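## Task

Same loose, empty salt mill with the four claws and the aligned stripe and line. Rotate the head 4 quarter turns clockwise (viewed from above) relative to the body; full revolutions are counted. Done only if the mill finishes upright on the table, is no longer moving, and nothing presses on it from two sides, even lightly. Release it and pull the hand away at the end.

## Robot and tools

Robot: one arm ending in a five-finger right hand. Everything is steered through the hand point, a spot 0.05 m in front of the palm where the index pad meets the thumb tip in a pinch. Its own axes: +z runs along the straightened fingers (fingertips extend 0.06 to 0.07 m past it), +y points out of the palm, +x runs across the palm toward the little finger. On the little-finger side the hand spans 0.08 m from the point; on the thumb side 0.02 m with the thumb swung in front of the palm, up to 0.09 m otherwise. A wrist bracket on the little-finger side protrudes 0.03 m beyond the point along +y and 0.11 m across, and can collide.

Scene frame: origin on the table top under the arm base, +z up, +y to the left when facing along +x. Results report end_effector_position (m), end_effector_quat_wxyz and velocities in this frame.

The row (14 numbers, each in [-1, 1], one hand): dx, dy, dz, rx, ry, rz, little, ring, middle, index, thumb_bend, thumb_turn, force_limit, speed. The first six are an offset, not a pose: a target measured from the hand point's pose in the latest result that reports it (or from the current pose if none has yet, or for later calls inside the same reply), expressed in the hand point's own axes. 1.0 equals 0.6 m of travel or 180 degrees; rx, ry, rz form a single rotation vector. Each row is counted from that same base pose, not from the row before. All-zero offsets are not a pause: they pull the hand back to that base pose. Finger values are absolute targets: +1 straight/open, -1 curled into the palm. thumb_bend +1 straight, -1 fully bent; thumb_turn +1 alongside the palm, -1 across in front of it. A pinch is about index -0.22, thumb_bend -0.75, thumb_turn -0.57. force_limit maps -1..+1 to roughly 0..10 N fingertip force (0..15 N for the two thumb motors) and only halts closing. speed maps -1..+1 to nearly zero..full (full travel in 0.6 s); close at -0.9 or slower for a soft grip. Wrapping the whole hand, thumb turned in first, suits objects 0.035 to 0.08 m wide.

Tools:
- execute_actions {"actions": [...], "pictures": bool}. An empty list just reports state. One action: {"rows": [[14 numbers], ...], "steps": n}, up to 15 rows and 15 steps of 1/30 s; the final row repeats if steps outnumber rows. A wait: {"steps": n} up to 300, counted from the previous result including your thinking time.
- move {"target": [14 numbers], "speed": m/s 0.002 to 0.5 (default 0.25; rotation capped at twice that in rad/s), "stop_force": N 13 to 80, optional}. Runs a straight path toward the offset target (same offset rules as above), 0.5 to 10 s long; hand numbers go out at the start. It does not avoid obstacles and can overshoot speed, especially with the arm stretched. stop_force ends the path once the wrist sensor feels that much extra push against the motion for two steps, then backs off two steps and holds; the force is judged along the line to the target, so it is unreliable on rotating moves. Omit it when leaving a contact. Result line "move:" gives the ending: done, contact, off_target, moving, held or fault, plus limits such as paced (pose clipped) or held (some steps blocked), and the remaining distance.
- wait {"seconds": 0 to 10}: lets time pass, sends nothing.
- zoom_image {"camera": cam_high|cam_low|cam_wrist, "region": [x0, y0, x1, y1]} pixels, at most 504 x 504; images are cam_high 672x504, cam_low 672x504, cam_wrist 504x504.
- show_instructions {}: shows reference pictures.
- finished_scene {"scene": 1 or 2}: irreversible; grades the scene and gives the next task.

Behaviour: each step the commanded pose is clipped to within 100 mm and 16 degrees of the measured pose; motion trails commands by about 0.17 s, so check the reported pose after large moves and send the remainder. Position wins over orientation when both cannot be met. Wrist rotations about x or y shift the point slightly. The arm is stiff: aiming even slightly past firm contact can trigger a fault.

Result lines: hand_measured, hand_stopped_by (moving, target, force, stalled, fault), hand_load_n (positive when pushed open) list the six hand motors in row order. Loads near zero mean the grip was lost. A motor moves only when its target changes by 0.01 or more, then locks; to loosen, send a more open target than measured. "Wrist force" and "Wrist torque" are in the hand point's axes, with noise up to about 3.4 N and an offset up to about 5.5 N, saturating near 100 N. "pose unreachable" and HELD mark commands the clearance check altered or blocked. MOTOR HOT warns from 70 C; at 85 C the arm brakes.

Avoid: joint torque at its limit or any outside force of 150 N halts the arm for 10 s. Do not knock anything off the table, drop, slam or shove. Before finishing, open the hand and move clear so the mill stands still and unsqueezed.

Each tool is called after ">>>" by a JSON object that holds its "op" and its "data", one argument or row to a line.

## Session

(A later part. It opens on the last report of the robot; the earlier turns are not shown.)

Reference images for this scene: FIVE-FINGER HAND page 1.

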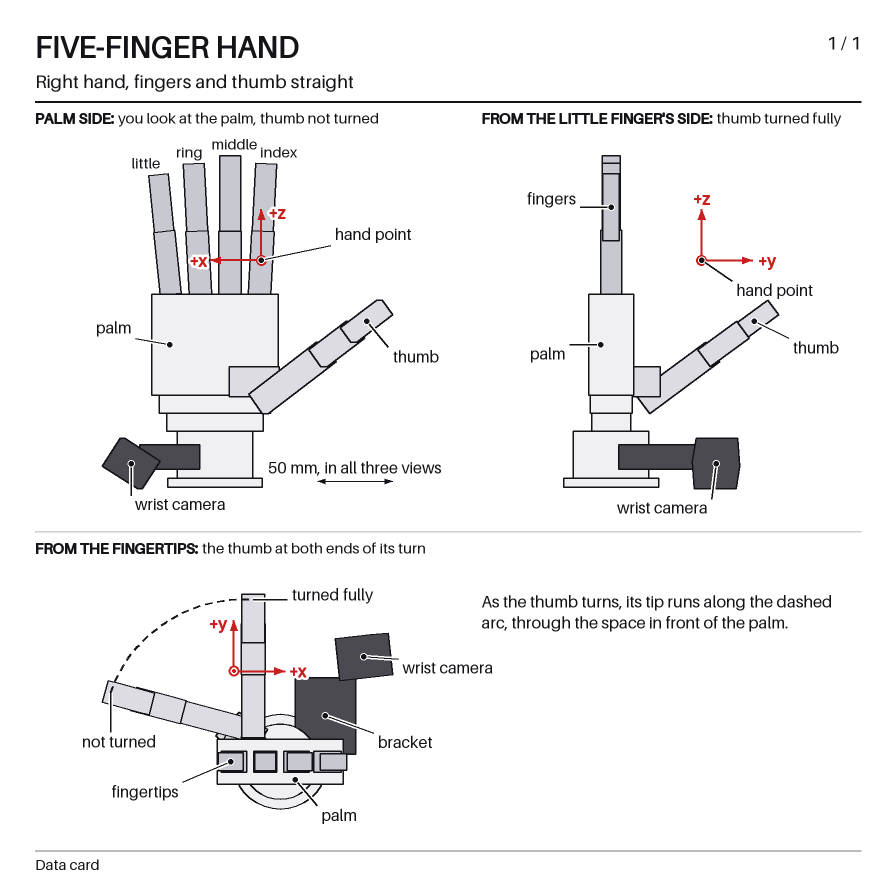

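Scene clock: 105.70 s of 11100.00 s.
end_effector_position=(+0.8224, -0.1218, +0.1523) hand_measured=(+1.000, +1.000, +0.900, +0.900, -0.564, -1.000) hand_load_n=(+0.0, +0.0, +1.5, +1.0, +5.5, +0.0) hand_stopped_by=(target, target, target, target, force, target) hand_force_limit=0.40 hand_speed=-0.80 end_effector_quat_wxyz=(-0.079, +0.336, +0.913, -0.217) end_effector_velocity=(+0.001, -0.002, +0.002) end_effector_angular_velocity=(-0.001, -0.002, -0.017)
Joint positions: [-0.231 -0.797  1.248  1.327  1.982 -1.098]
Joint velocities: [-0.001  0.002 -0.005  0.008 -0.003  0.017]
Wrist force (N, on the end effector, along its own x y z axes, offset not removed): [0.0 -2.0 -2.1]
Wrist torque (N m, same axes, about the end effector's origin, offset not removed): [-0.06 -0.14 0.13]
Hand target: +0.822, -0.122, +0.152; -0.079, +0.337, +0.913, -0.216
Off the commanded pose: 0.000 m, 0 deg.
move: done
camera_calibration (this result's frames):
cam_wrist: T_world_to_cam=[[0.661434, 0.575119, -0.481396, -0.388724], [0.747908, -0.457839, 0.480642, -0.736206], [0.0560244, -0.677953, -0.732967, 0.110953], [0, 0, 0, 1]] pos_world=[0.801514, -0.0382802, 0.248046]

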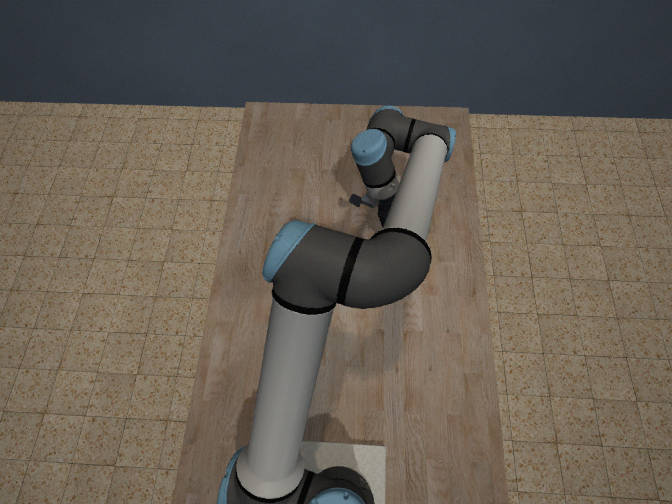

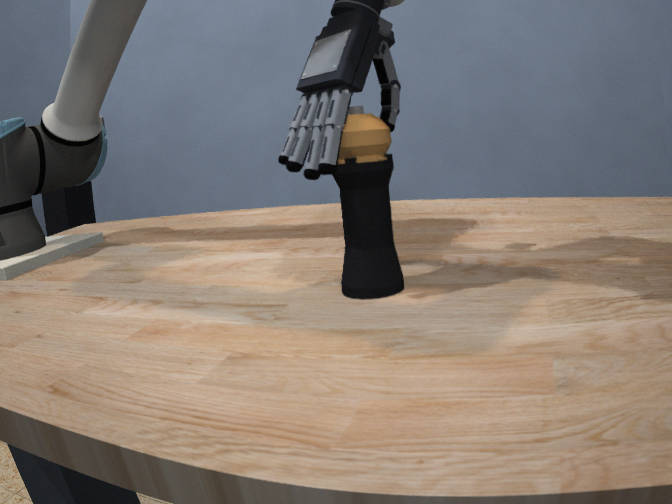

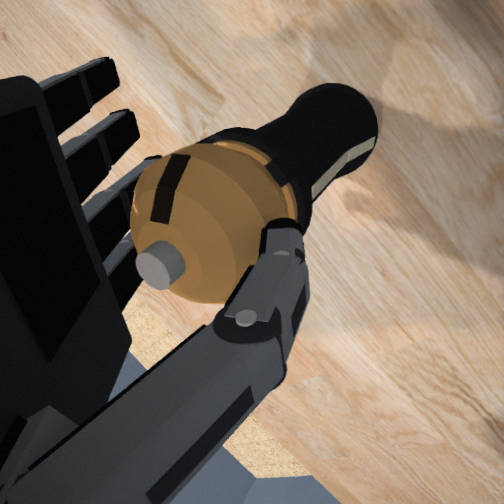

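>>> {"op": "move", "data": {
  "target": [-0.014, -0.00803, 0.00389, 0, 0.05, 0.0992, 1, 1, 0.9, 0.9, -0.95, -1, 0.4, -0.8],
  "speed": 0.2
}}

>>> {"op": "move", "data": {
  "target": [-0.014, -0.00803, 0.00389, 0, 0.05, 0.0992, 1, 1, 0.9, 0.9, -0.95, -1, 0.4, -0.8],
  "speed": 0.2
}}

>>> {"op": "move", "data": {
  "target": [-0.014, -0.00803, 0.00389, 0, 0.05, 0.0992, 1, 1, 0.9, 0.9, -0.95, -1, 0.4, -0.8],
  "speed": 0.2
}}

>>> {"op": "move", "data": {
  "target": [-0.014, -0.00803, 0.00389, 0, 0.05, 0.0992, 1, 1, 0.9, 0.9, -0.95, -1, 0.4, -0.8],
  "speed": 0.2
}}

Scene clock: 109.17 s of 11100.00 s.
end_effector_position=(+0.8253, -0.1313, +0.1525) hand_measured=(+1.000, +1.000, +0.900, +0.900, -0.564, -1.000) hand_load_n=(+0.0, +0.0, +1.5, +0.5, +5.5, +0.0) hand_stopped_by=(target, target, target, target, force, target) hand_force_limit=0.40 hand_speed=-0.80 end_effector_quat_wxyz=(-0.115, +0.488, +0.842, -0.199) end_effector_velocity=(+0.000, -0.001, -0.001) end_effector_angular_velocity=(+0.000, +0.001, -0.014)
Joint positions: [-0.245 -0.748  1.187  1.467  1.893 -0.755]
Joint velocities: [-0.002  0.004 -0.004  0.005 -0.004  0.012]
Wrist force (N, on the end effector, along its own x y z axes, offset not removed): [0.6 -0.8 -2.5]
Wrist torque (N m, same axes, about the end effector's origin, offset not removed): [0.27 -0.25 0.09]
Hand target: +0.825, -0.131, +0.152; -0.115, +0.489, +0.841, -0.199
Off the commanded pose: 0.000 m, 0 deg.
move: done
camera_calibration (this result's frames):
cam_wrist: T_world_to_cam=[[0.81765, 0.316102, -0.481174, -0.548096], [0.54749, -0.685413, 0.480066, -0.607156], [-0.178053, -0.655964, -0.733491, 0.300629], [0, 0, 0, 1]] pos_world=[0.834091, -0.0456966, 0.248254]

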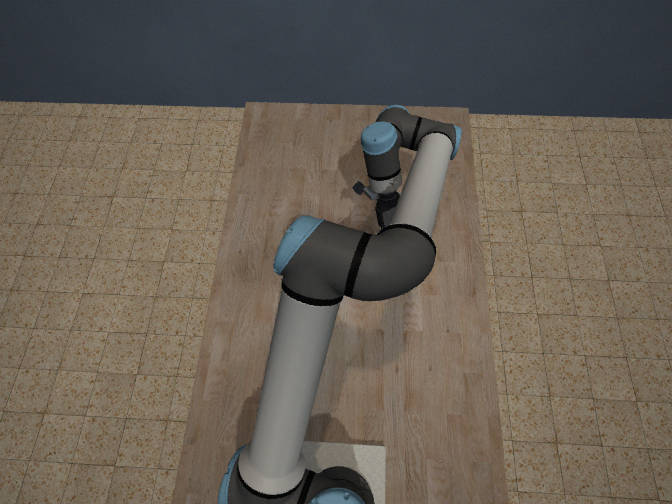

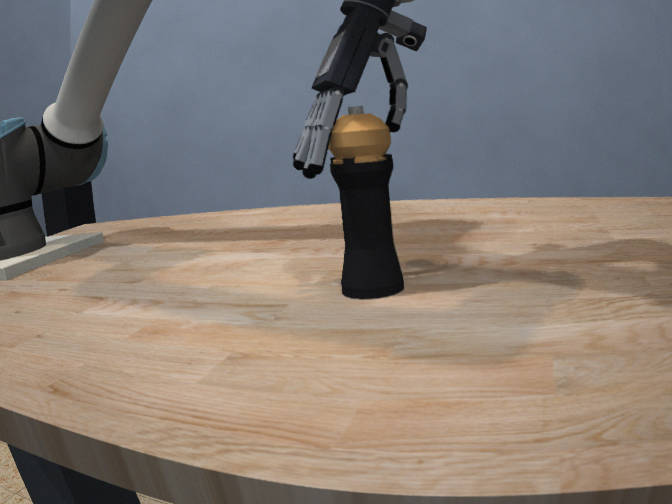

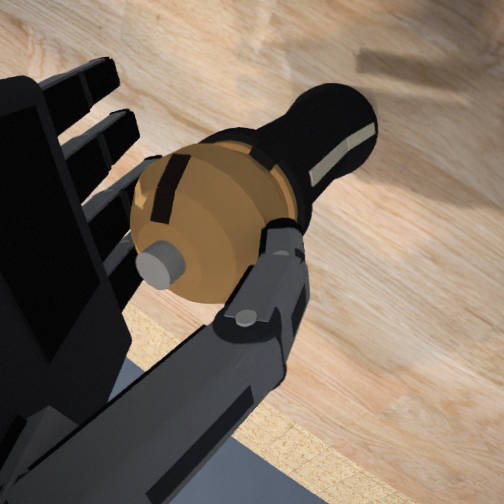

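Scene clock: 110.57 s of 11100.00 s.
end_effector_position=(+0.8249, -0.1412, +0.1526) hand_measured=(+1.000, +1.000, +0.900, +0.900, -0.564, -1.000) hand_load_n=(+0.0, +0.0, +1.5, +0.5, +5.0, +0.0) hand_stopped_by=(target, target, target, target, force, target) hand_force_limit=0.40 hand_speed=-0.80 end_effector_quat_wxyz=(-0.148, +0.626, +0.745, -0.176) end_effector_velocity=(+0.000, -0.001, -0.002) end_effector_angular_velocity=(+0.000, -0.000, -0.014)
Joint positions: [-0.27  -0.714  1.141  1.564  1.774 -0.444]
Joint velocities: [-0.002  0.003 -0.002  0.002 -0.005  0.011]
Wrist force (N, on the end effector, along its own x y z axes, offset not removed): [-0.2 -2.0 -0.6]
Wrist torque (N m, same axes, about the end effector's origin, offset not removed): [-0.08 -0.18 0.06]
Hand target: +0.825, -0.141, +0.153; -0.148, +0.627, +0.744, -0.176
Off the commanded pose: 0.000 m, 0 deg.
move: done
camera_calibration (this result's frames):
cam_wrist: T_world_to_cam=[[0.876389, 0.0194335, -0.481212, -0.634835], [0.281624, -0.831224, 0.479328, -0.414905], [-0.39068, -0.555599, -0.733948, 0.483781], [0, 0, 0, 1]] pos_world=[0.862213, -0.0637534, 0.248455]

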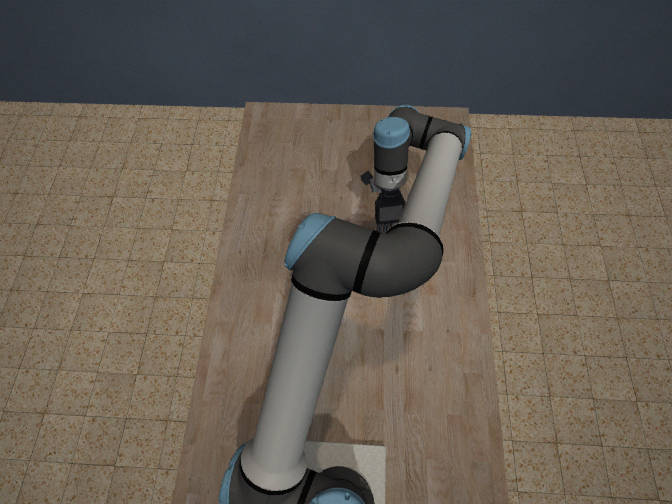

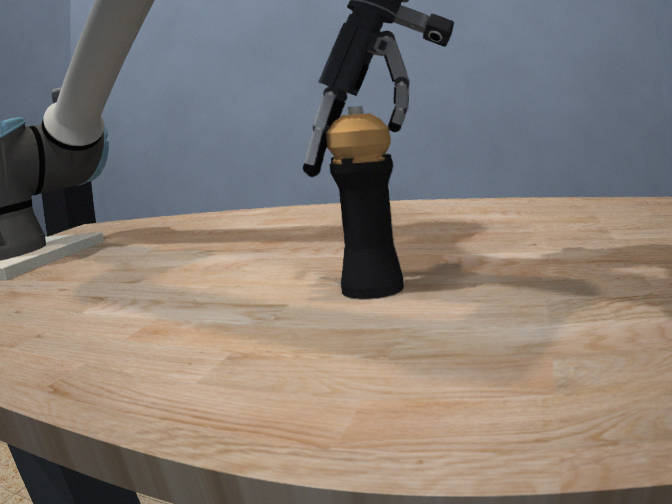

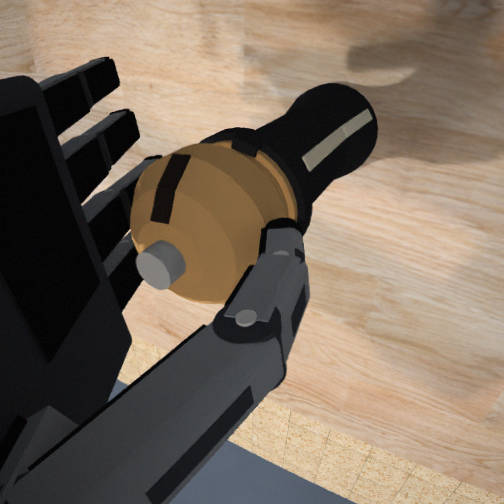

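Scene clock: 111.97 s of 11100.00 s.
end_effector_position=(+0.8211, -0.1503, +0.1527) hand_measured=(+1.000, +1.000, +0.900, +0.900, -0.564, -1.000) hand_load_n=(+0.0, +0.0, +1.5, +0.5, +5.0, +0.0) hand_stopped_by=(target, target, target, target, force, target) hand_force_limit=0.40 hand_speed=-0.80 end_effector_quat_wxyz=(-0.177, +0.745, +0.626, -0.148) end_effector_velocity=(-0.001, +0.000, -0.001) end_effector_angular_velocity=(+0.001, +0.003, -0.014)
Joint positions: [-0.302 -0.696  1.115  1.614  1.639 -0.157]
Joint velocities: [-0.001  0.002 -0.001  0.003 -0.006  0.012]
Wrist force (N, on the end effector, along its own x y z axes, offset not removed): [1.3 -1.1 -1.6]
Wrist torque (N m, same axes, about the end effector's origin, offset not removed): [0.11 -0.45 0.18]
Hand target: +0.821, -0.150, +0.153; -0.177, +0.746, +0.625, -0.148
Off the commanded pose: 0.000 m, 0 deg.
move: done
camera_calibration (this result's frames):
cam_wrist: T_world_to_cam=[[0.830676, -0.279457, -0.48154, -0.638601], [-0.0179545, -0.877899, 0.478509, -0.182401], [-0.556466, -0.38884, -0.734268, 0.638549], [0, 0, 0, 1]] pos_world=[0.882527, -0.090298, 0.248634]

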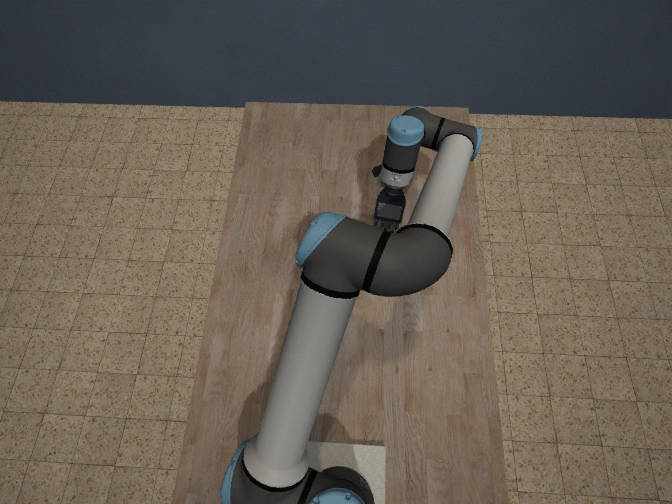

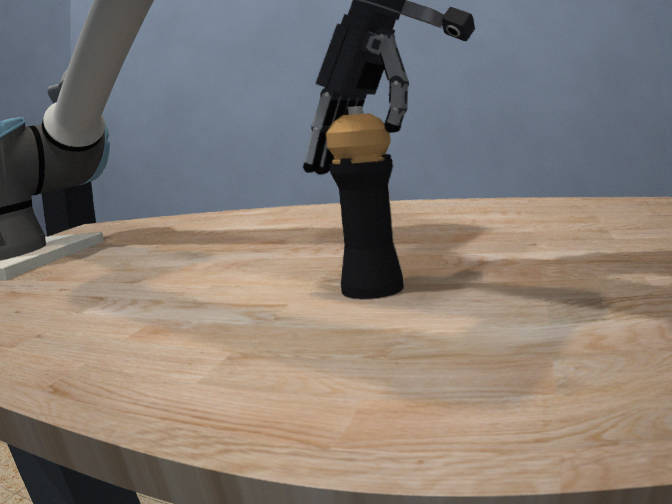

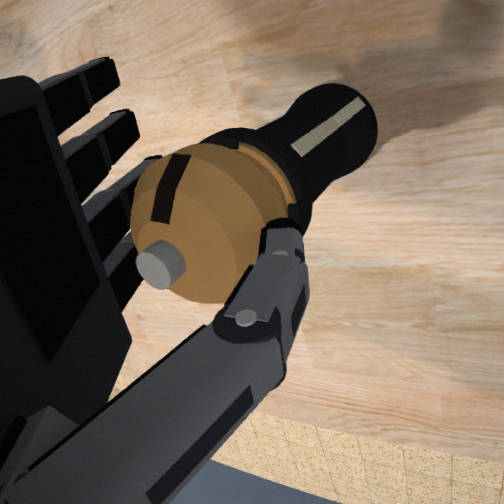

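Scene clock: 113.37 s of 11100.00 s.
end_effector_position=(+0.8144, -0.1576, +0.1528) hand_measured=(+1.000, +1.000, +0.900, +0.900, -0.564, -1.000) hand_load_n=(+0.0, +0.0, +1.5, +0.5, +4.0, +0.0) hand_stopped_by=(target, target, target, target, force, target) hand_force_limit=0.40 hand_speed=-0.80 end_effector_quat_wxyz=(-0.200, +0.842, +0.487, -0.115) end_effector_velocity=(-0.001, -0.002, -0.002) end_effector_angular_velocity=(-0.000, +0.002, -0.017)
Joint positions: [-0.338 -0.694  1.113  1.618  1.499  0.121]
Joint velocities: [-0.003  0.002  0.001 -0.001 -0.005  0.013]
Wrist force (N, on the end effector, along its own x y z axes, offset not removed): [-0.7 -2.4 -3.2]
Wrist torque (N m, same axes, about the end effector's origin, offset not removed): [0.27 -0.20 -0.04]
Hand target: +0.814, -0.158, +0.153; -0.200, +0.843, +0.487, -0.115
Off the commanded pose: 0.000 m, 0 deg.
move: done
camera_calibration (this result's frames):
cam_wrist: T_world_to_cam=[[0.685995, -0.544887, -0.482192, -0.558943], [-0.315473, -0.819918, 0.477714, 0.0625928], [-0.655658, -0.175591, -0.734357, 0.746469], [0, 0, 0, 1]] pos_world=[0.892607, -0.122166, 0.248756]

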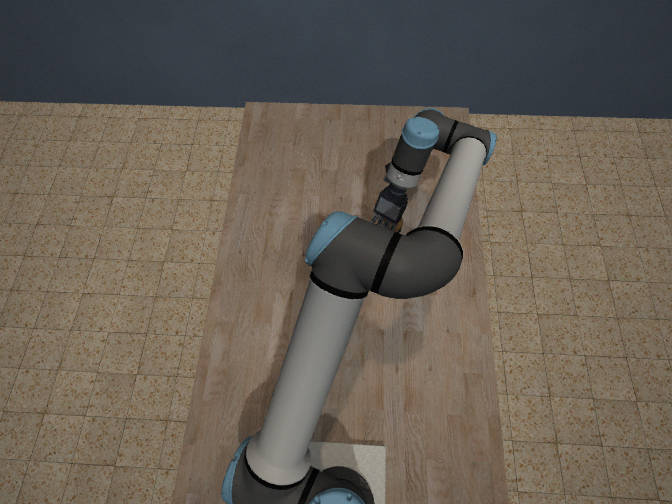

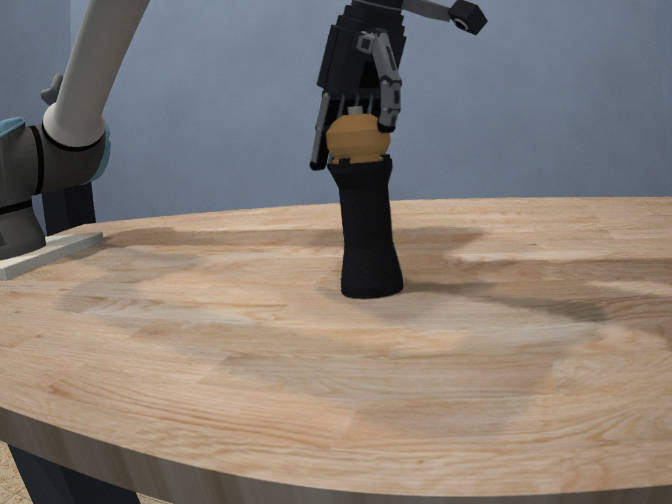

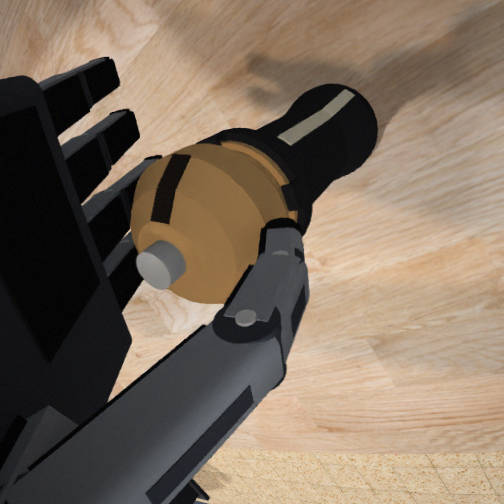

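>>> {"op": "move", "data": {
  "target": [-0.014, -0.008, 0.00395, 0, 0.05, 0.0992, 1, 1, 0.9, 0.9, -0.95, -1, 0.4, -0.8],
  "speed": 0.2
}}

>>> {"op": "move", "data": {
  "target": [0, -0.001, -0.002, 0, 0, 0, 1, 1, 0.9, 0.9, 0.2, -1, 0.4, 0.3],
  "speed": 0.02
}}

>>> {"op": "move", "data": {
  "target": [0, -0.0525, -0.1042, 0, 0, 0, 1, 1, 0.9, 0.9, 0.2, -1, 0.4, 0.3],
  "speed": 0.25
}}

>>> {"op": "move", "data": {
  "target": [0.0404, -0.0015, 0.0008, 0, -0.125, -0.248, 1, 1, 0.9, 0.9, 0.2, -1, 0.4, 0.3],
  "speed": 0.5
}}

Scene clock: 116.13 s of 11100.00 s.
end_effector_position=(+0.8056, -0.1621, +0.1529) hand_measured=(+1.000, +1.000, +0.900, +0.900, -0.564, -1.000) hand_load_n=(+0.0, +0.0, +1.5, +0.5, +4.0, +0.0) hand_stopped_by=(target, target, target, target, force, target) hand_force_limit=0.40 hand_speed=-0.80 end_effector_quat_wxyz=(-0.217, +0.914, +0.335, -0.079) end_effector_velocity=(-0.000, -0.001, -0.000) end_effector_angular_velocity=(-0.001, -0.001, -0.016)
Joint positions: [-0.376 -0.708  1.134  1.576  1.365  0.404]
Joint velocities: [-0.002 -0.001  0.002 -0.005 -0.005  0.013]
Wrist force (N, on the end effector, along its own x y z axes, offset not removed): [1.3 -3.8 -2.2]
Wrist torque (N m, same axes, about the end effector's origin, offset not removed): [-0.26 -0.37 0.02]
Hand target: +0.806, -0.162, +0.153; -0.217, +0.914, +0.334, -0.078
Off the commanded pose: 0.000 m, 0 deg.
move: done
camera_calibration (this result's frames):
cam_wrist: T_world_to_cam=[[0.459672, -0.745208, -0.48308, -0.405402], [-0.575468, -0.664244, 0.477092, 0.290851], [-0.676416, 0.0586916, -0.734178, 0.794655], [0, 0, 0, 1]] pos_world=[0.891244, -0.155552, 0.248814]

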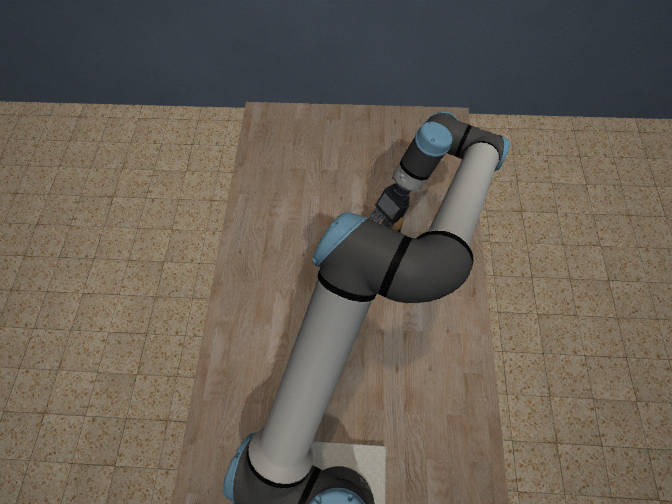

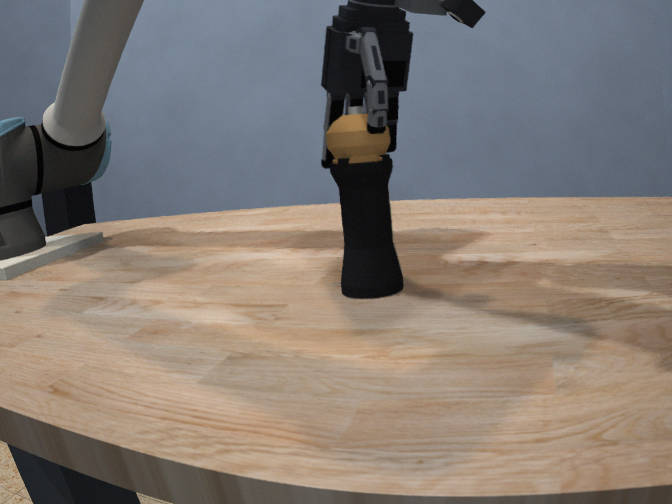

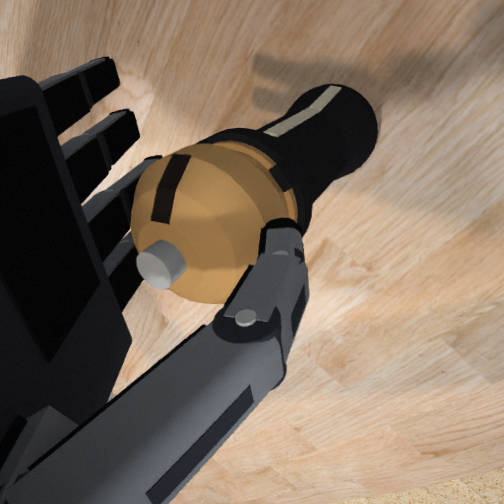

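Scene clock: 116.97 s of 11100.00 s.
end_effector_position=(+0.8056, -0.1622, +0.1542) hand_measured=(+1.000, +1.000, +0.900, +0.900, +0.200, -1.000) hand_load_n=(+0.0, +0.0, +0.0, +0.0, +0.0, +0.0) hand_stopped_by=(target, target, target, target, target, target) hand_force_limit=0.40 hand_speed=0.30 end_effector_quat_wxyz=(-0.217, +0.914, +0.335, -0.078) end_effector_velocity=(-0.000, +0.001, +0.000) end_effector_angular_velocity=(-0.000, +0.002, -0.000)
Joint positions: [-0.376 -0.709  1.133  1.577  1.365  0.404]
Joint velocities: [ 0.001 -0.    -0.     0.001  0.     0.002]
Wrist force (N, on the end effector, along its own x y z axes, offset not removed): [0.5 -0.9 -3.1]
Wrist torque (N m, same axes, about the end effector's origin, offset not removed): [0.22 -0.32 0.15]
Hand target: +0.806, -0.162, +0.154; -0.217, +0.914, +0.335, -0.079
Off the commanded pose: 0.000 m, 0 deg.
move: done
camera_calibration (this result's frames):
cam_wrist: T_world_to_cam=[[0.45964, -0.745226, -0.483084, -0.404766], [-0.575503, -0.664221, 0.477081, 0.290234], [-0.676408, 0.0587307, -0.734182, 0.795615], [0, 0, 0, 1]] pos_world=[0.891237, -0.155589, 0.250125]

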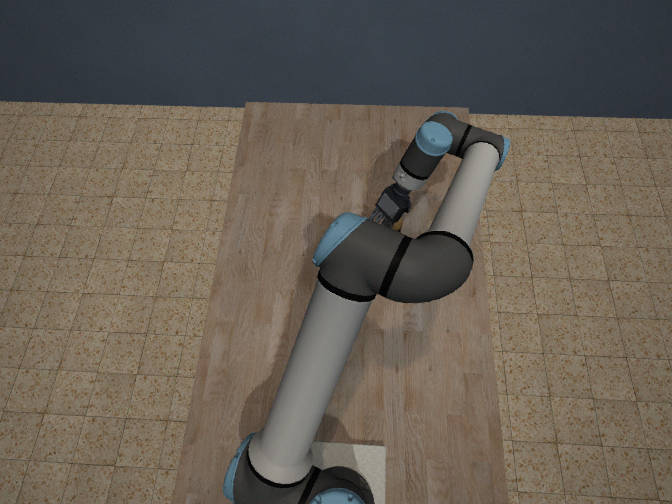

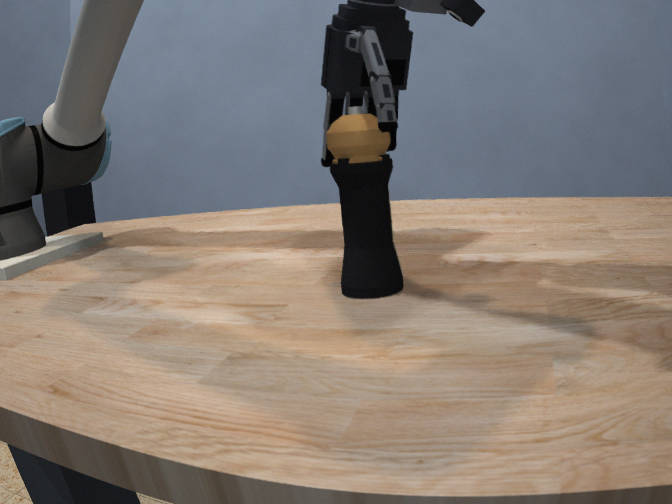

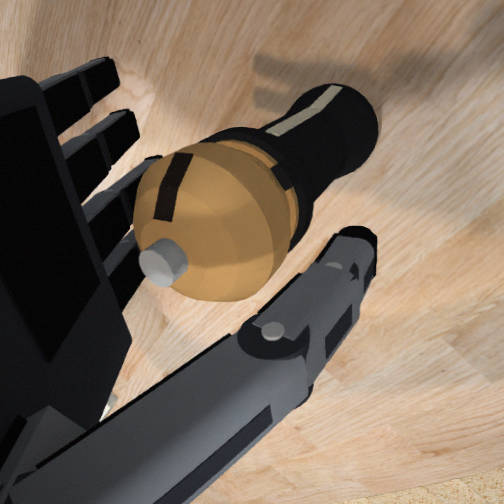

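Scene clock: 118.00 s of 11100.00 s.
end_effector_position=(+0.8054, -0.1621, +0.2239) hand_measured=(+1.000, +1.000, +0.900, +0.900, +0.200, -1.000) hand_load_n=(+0.0, +0.0, +0.0, +0.0, +0.0, +0.0) hand_stopped_by=(target, target, target, target, target, target) hand_force_limit=0.40 hand_speed=0.30 end_effector_quat_wxyz=(-0.217, +0.914, +0.335, -0.078) end_effector_velocity=(-0.000, -0.000, +0.002) end_effector_angular_velocity=(+0.000, -0.001, -0.000)
Joint positions: [-0.376 -0.756  1.089  1.668  1.365  0.403]
Joint velocities: [-0.001 -0.002 -0.001  0.002 -0.    -0.001]
Wrist force (N, on the end effector, along its own x y z axes, offset not removed): [2.0 -1.3 -1.2]
Wrist torque (N m, same axes, about the end effector's origin, offset not removed): [-0.01 -0.61 0.25]
Hand target: +0.805, -0.162, +0.224; -0.217, +0.914, +0.335, -0.078
Off the commanded pose: 0.000 m, 0 deg.
move: done
camera_calibration (this result's frames):
cam_wrist: T_world_to_cam=[[0.459645, -0.74523, -0.483073, -0.370968], [-0.575513, -0.664217, 0.477076, 0.25689], [-0.676396, 0.0587289, -0.734193, 0.846609], [0, 0, 0, 1]] pos_world=[0.891, -0.155546, 0.319814]

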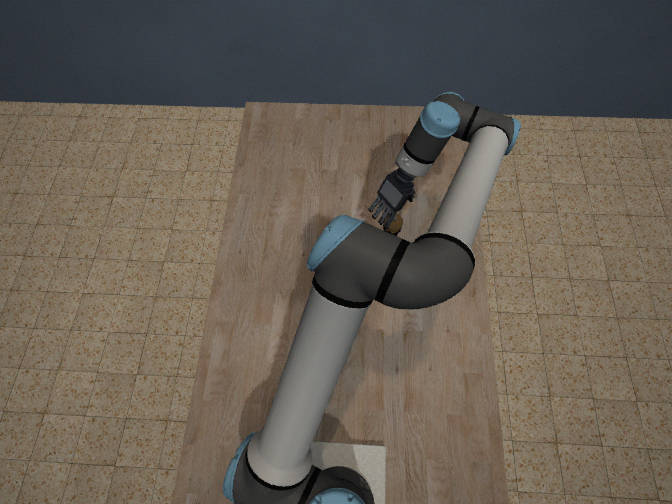

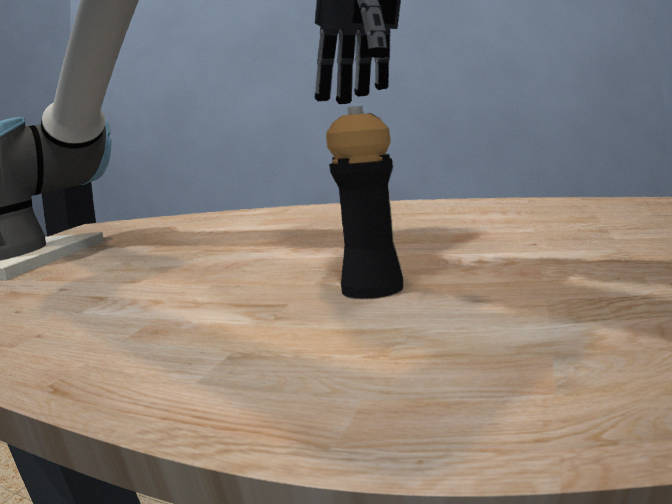

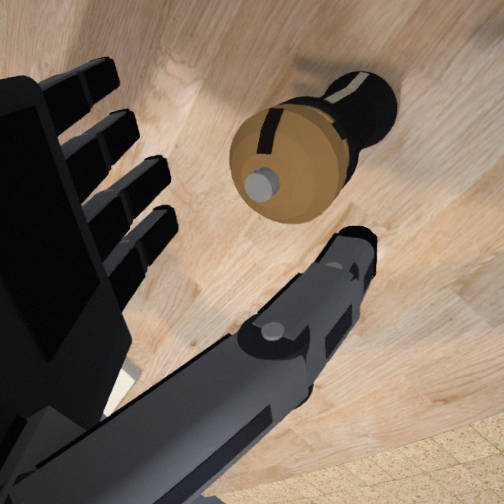

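Scene clock: 119.60 s of 11100.00 s.
end_effector_position=(+0.8231, -0.1458, +0.2238) hand_measured=(+1.000, +1.000, +0.900, +0.900, +0.200, -1.000) hand_load_n=(+0.0, +0.0, +0.0, +0.0, +0.0, +0.0) hand_stopped_by=(target, target, target, target, target, target) hand_force_limit=0.40 hand_speed=0.30 end_effector_quat_wxyz=(-0.163, +0.688, +0.689, -0.163) end_effector_velocity=(+0.000, +0.000, -0.000) end_effector_angular_velocity=(+0.001, -0.002, +0.017)
Joint positions: [-0.286 -0.751  1.081  1.687  1.709 -0.301]
Joint velocities: [ 0.001 -0.002  0.002 -0.004  0.005 -0.016]
Wrist force (N, on the end effector, along its own x y z axes, offset not removed): [2.8 0.1 -2.6]
Wrist torque (N m, same axes, about the end effector's origin, offset not removed): [0.30 -0.62 0.26]
Hand target: +0.823, -0.146, +0.224; -0.163, +0.687, +0.689, -0.163
Off the commanded pose: 0.000 m, 0 deg.
move: done
camera_calibration (this result's frames):
cam_wrist: T_world_to_cam=[[0.8667, -0.129809, -0.481643, -0.612642], [0.136176, -0.867303, 0.478792, -0.337795], [-0.479882, -0.480557, -0.734015, 0.617199], [0, 0, 0, 1]] pos_world=[0.873159, -0.0758973, 0.319692]

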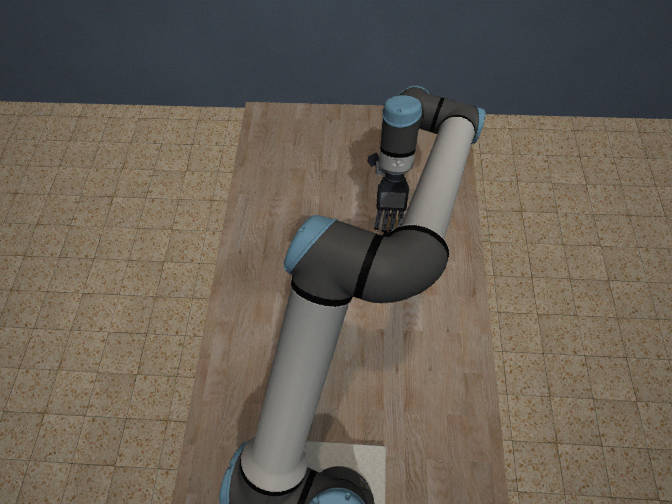

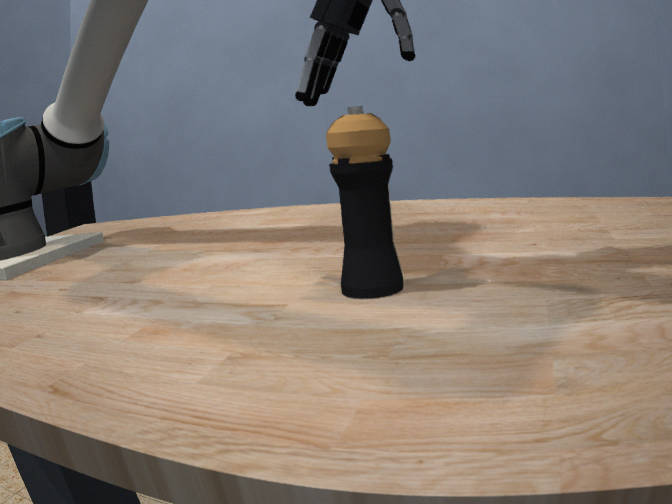

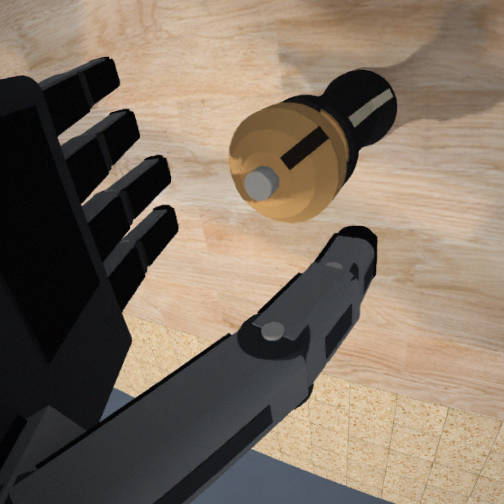

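>>> {"op": "move", "data": {
  "target": [0, 0.0539, 0.1069, 0, 0, 0, 1, 1, 0.9, 0.9, -0.3, -1, 0.0, 0.3],
  "speed": 0.15
}}

>>> {"op": "move", "data": {
  "target": [0, 0, 0, 0, 0, 0, 1, 1, 0.9, 0.9, -0.95, -1, 0.0, -0.8],
  "speed": 0.02
}}

>>> {"op": "move", "data": {
  "target": [-0.0088, -0.0044, 0.0019, 0, 0.03, 0.0595, 1, 1, 0.9, 0.9, -0.95, -1, 0.0, -0.8],
  "speed": 0.2
}}

Scene clock: 122.30 s of 11100.00 s.
end_effector_position=(+0.8234, -0.1458, +0.1523) hand_measured=(+1.000, +1.000, +0.900, +0.900, -0.300, -1.000) hand_load_n=(+0.0, +0.0, +0.5, +0.0, +0.0, +0.0) hand_stopped_by=(target, target, target, target, target, target) hand_force_limit=0.00 hand_speed=0.30 end_effector_quat_wxyz=(-0.163, +0.688, +0.689, -0.163) end_effector_velocity=(+0.000, -0.001, -0.002) end_effector_angular_velocity=(-0.000, +0.000, -0.001)
Joint positions: [-0.285 -0.703  1.126  1.594  1.708 -0.3  ]
Joint velocities: [-0.001  0.002 -0.    -0.002  0.     0.   ]
Wrist force (N, on the end effector, along its own x y z axes, offset not removed): [-3.6 -2.6 -2.2]
Wrist torque (N m, same axes, about the end effector's origin, offset not removed): [0.08 0.40 -0.05]
Hand target: +0.823, -0.146, +0.152; -0.163, +0.688, +0.689, -0.163
Off the commanded pose: 0.000 m, 0 deg.
move: done
camera_calibration (this result's frames):
cam_wrist: T_world_to_cam=[[0.866695, -0.129803, -0.481655, -0.647272], [0.136188, -0.867302, 0.478791, -0.303643], [-0.479889, -0.480561, -0.734008, 0.564791], [0, 0, 0, 1]] pos_world=[0.873377, -0.0759509, 0.248181]

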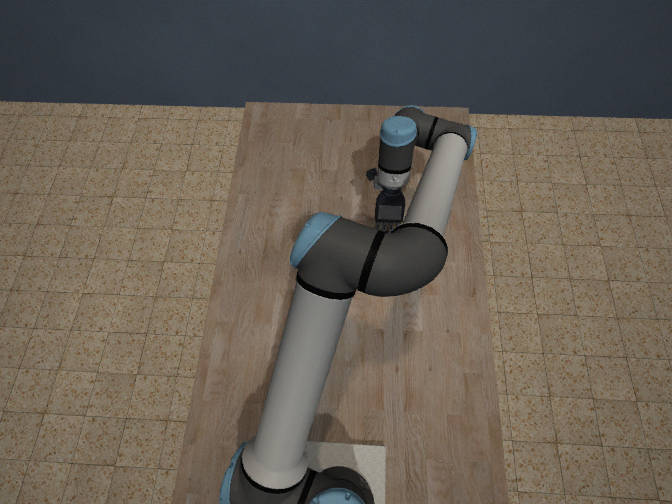

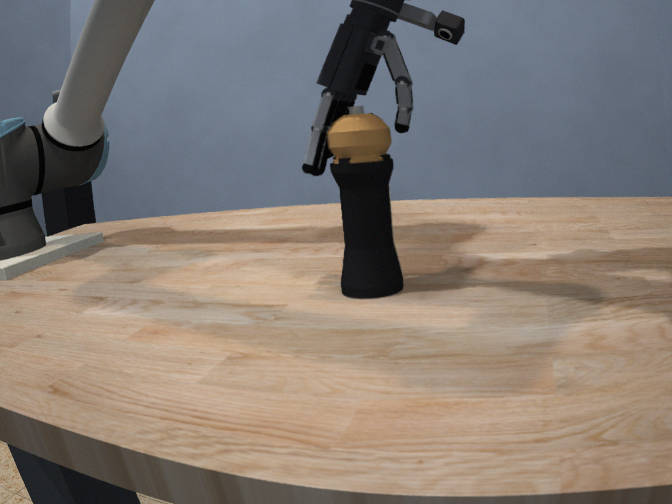

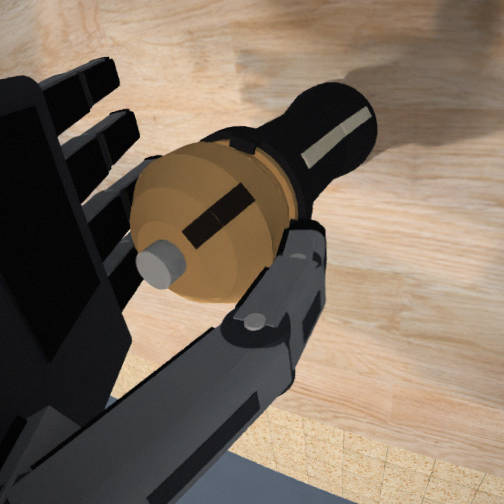

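Scene clock: 123.87 s of 11100.00 s.
end_effector_position=(+0.8234, -0.1458, +0.1523) hand_measured=(+1.000, +1.000, +0.900, +0.900, -0.568, -1.000) hand_load_n=(+0.0, +0.0, +2.5, +0.5, +7.5, +0.5) hand_stopped_by=(target, target, target, target, force, target) hand_force_limit=0.00 hand_speed=-0.80 end_effector_quat_wxyz=(-0.163, +0.688, +0.689, -0.163) end_effector_velocity=(+0.000, -0.001, +0.000) end_effector_angular_velocity=(+0.001, -0.001, -0.000)
Joint positions: [-0.285 -0.703  1.126  1.594  1.708 -0.3  ]
Joint velocities: [-0.001 -0.     0.    -0.001 -0.001 -0.001]
Wrist force (N, on the end effector, along its own x y z axes, offset not removed): [-1.3 -0.7 -1.1]
Wrist torque (N m, same axes, about the end effector's origin, offset not removed): [0.32 -0.01 -0.03]
Hand target: +0.823, -0.146, +0.152; -0.163, +0.688, +0.689, -0.163
Off the commanded pose: 0.000 m, 0 deg.
move: done
camera_calibration (this result's frames):
cam_wrist: T_world_to_cam=[[0.866686, -0.129802, -0.48167, -0.647257], [0.136194, -0.867305, 0.478783, -0.303643], [-0.479902, -0.480556, -0.734003, 0.564801], [0, 0, 0, 1]] pos_world=[0.873372, -0.0759479, 0.24818]

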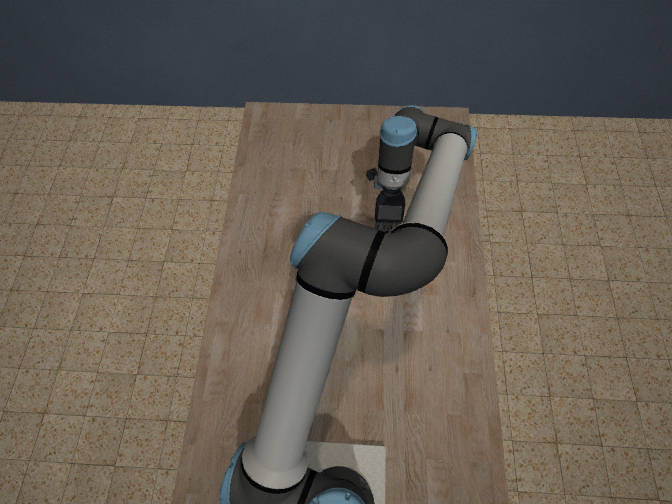

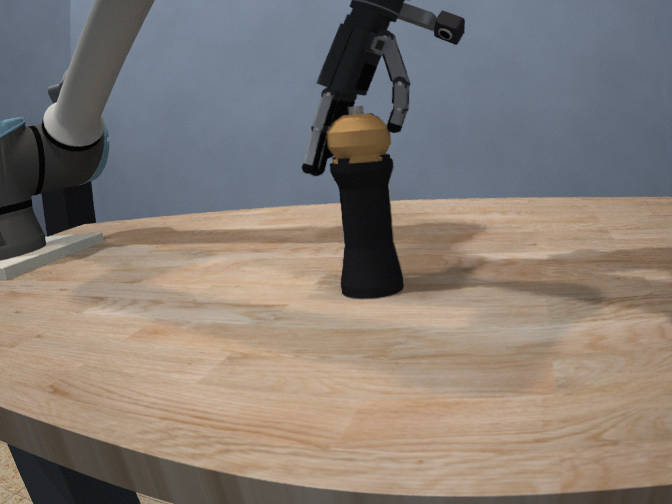

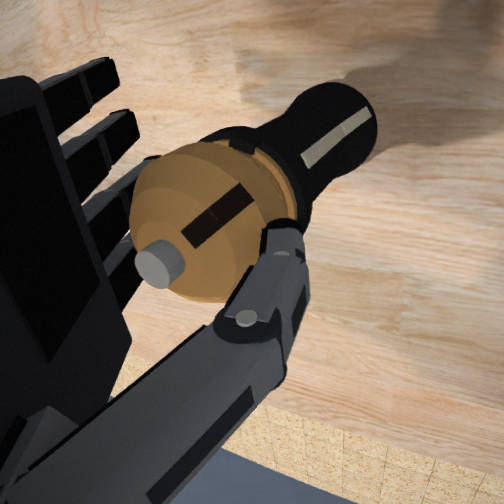

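Scene clock: 124.93 s of 11100.00 s.
end_effector_position=(+0.8205, -0.1510, +0.1525) hand_measured=(+1.000, +1.000, +0.900, +0.900, -0.568, -1.000) hand_load_n=(+0.0, +0.0, +2.5, +0.5, +6.5, +0.5) hand_stopped_by=(target, target, target, target, force, target) hand_force_limit=0.00 hand_speed=-0.80 end_effector_quat_wxyz=(-0.179, +0.755, +0.614, -0.145) end_effector_velocity=(+0.001, -0.001, -0.000) end_effector_angular_velocity=(-0.001, -0.001, -0.014)
Joint positions: [-0.305 -0.694  1.114  1.616  1.626 -0.131]
Joint velocities: [-0.001  0.001 -0.002  0.    -0.005  0.012]
Wrist force (N, on the end effector, along its own x y z axes, offset not removed): [0.6 -2.0 -1.2]
Wrist torque (N m, same axes, about the end effector's origin, offset not removed): [0.04 -0.36 0.15]
Hand target: +0.820, -0.151, +0.152; -0.179, +0.756, +0.613, -0.145
Off the commanded pose: 0.000 m, 0 deg.
move: done
camera_calibration (this result's frames):
cam_wrist: T_world_to_cam=[[0.821262, -0.305393, -0.481937, -0.634593], [-0.0454352, -0.877011, 0.478318, -0.160251], [-0.568739, -0.370928, -0.734131, 0.650538], [0, 0, 0, 1]] pos_world=[0.883873, -0.0930402, 0.248398]

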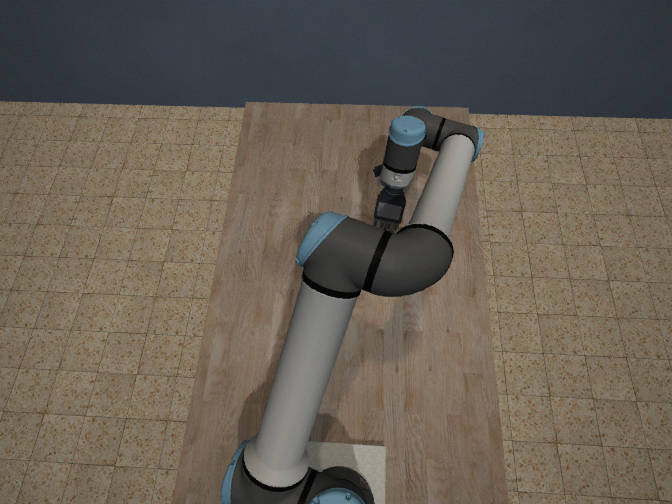

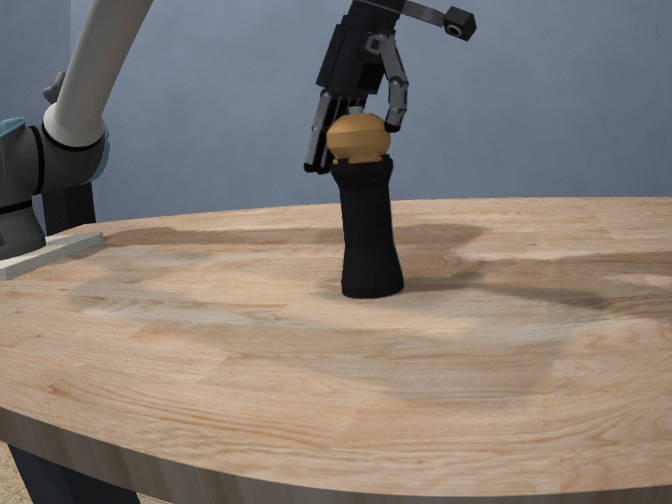

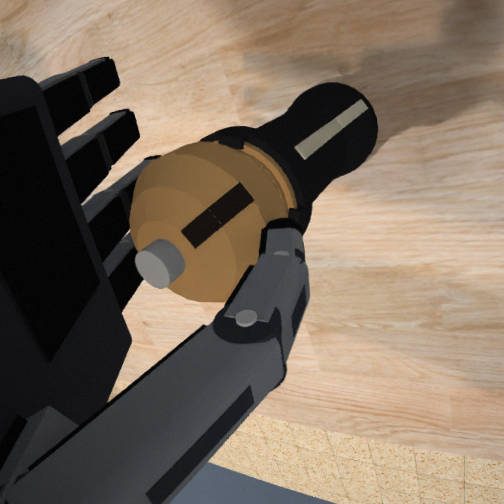

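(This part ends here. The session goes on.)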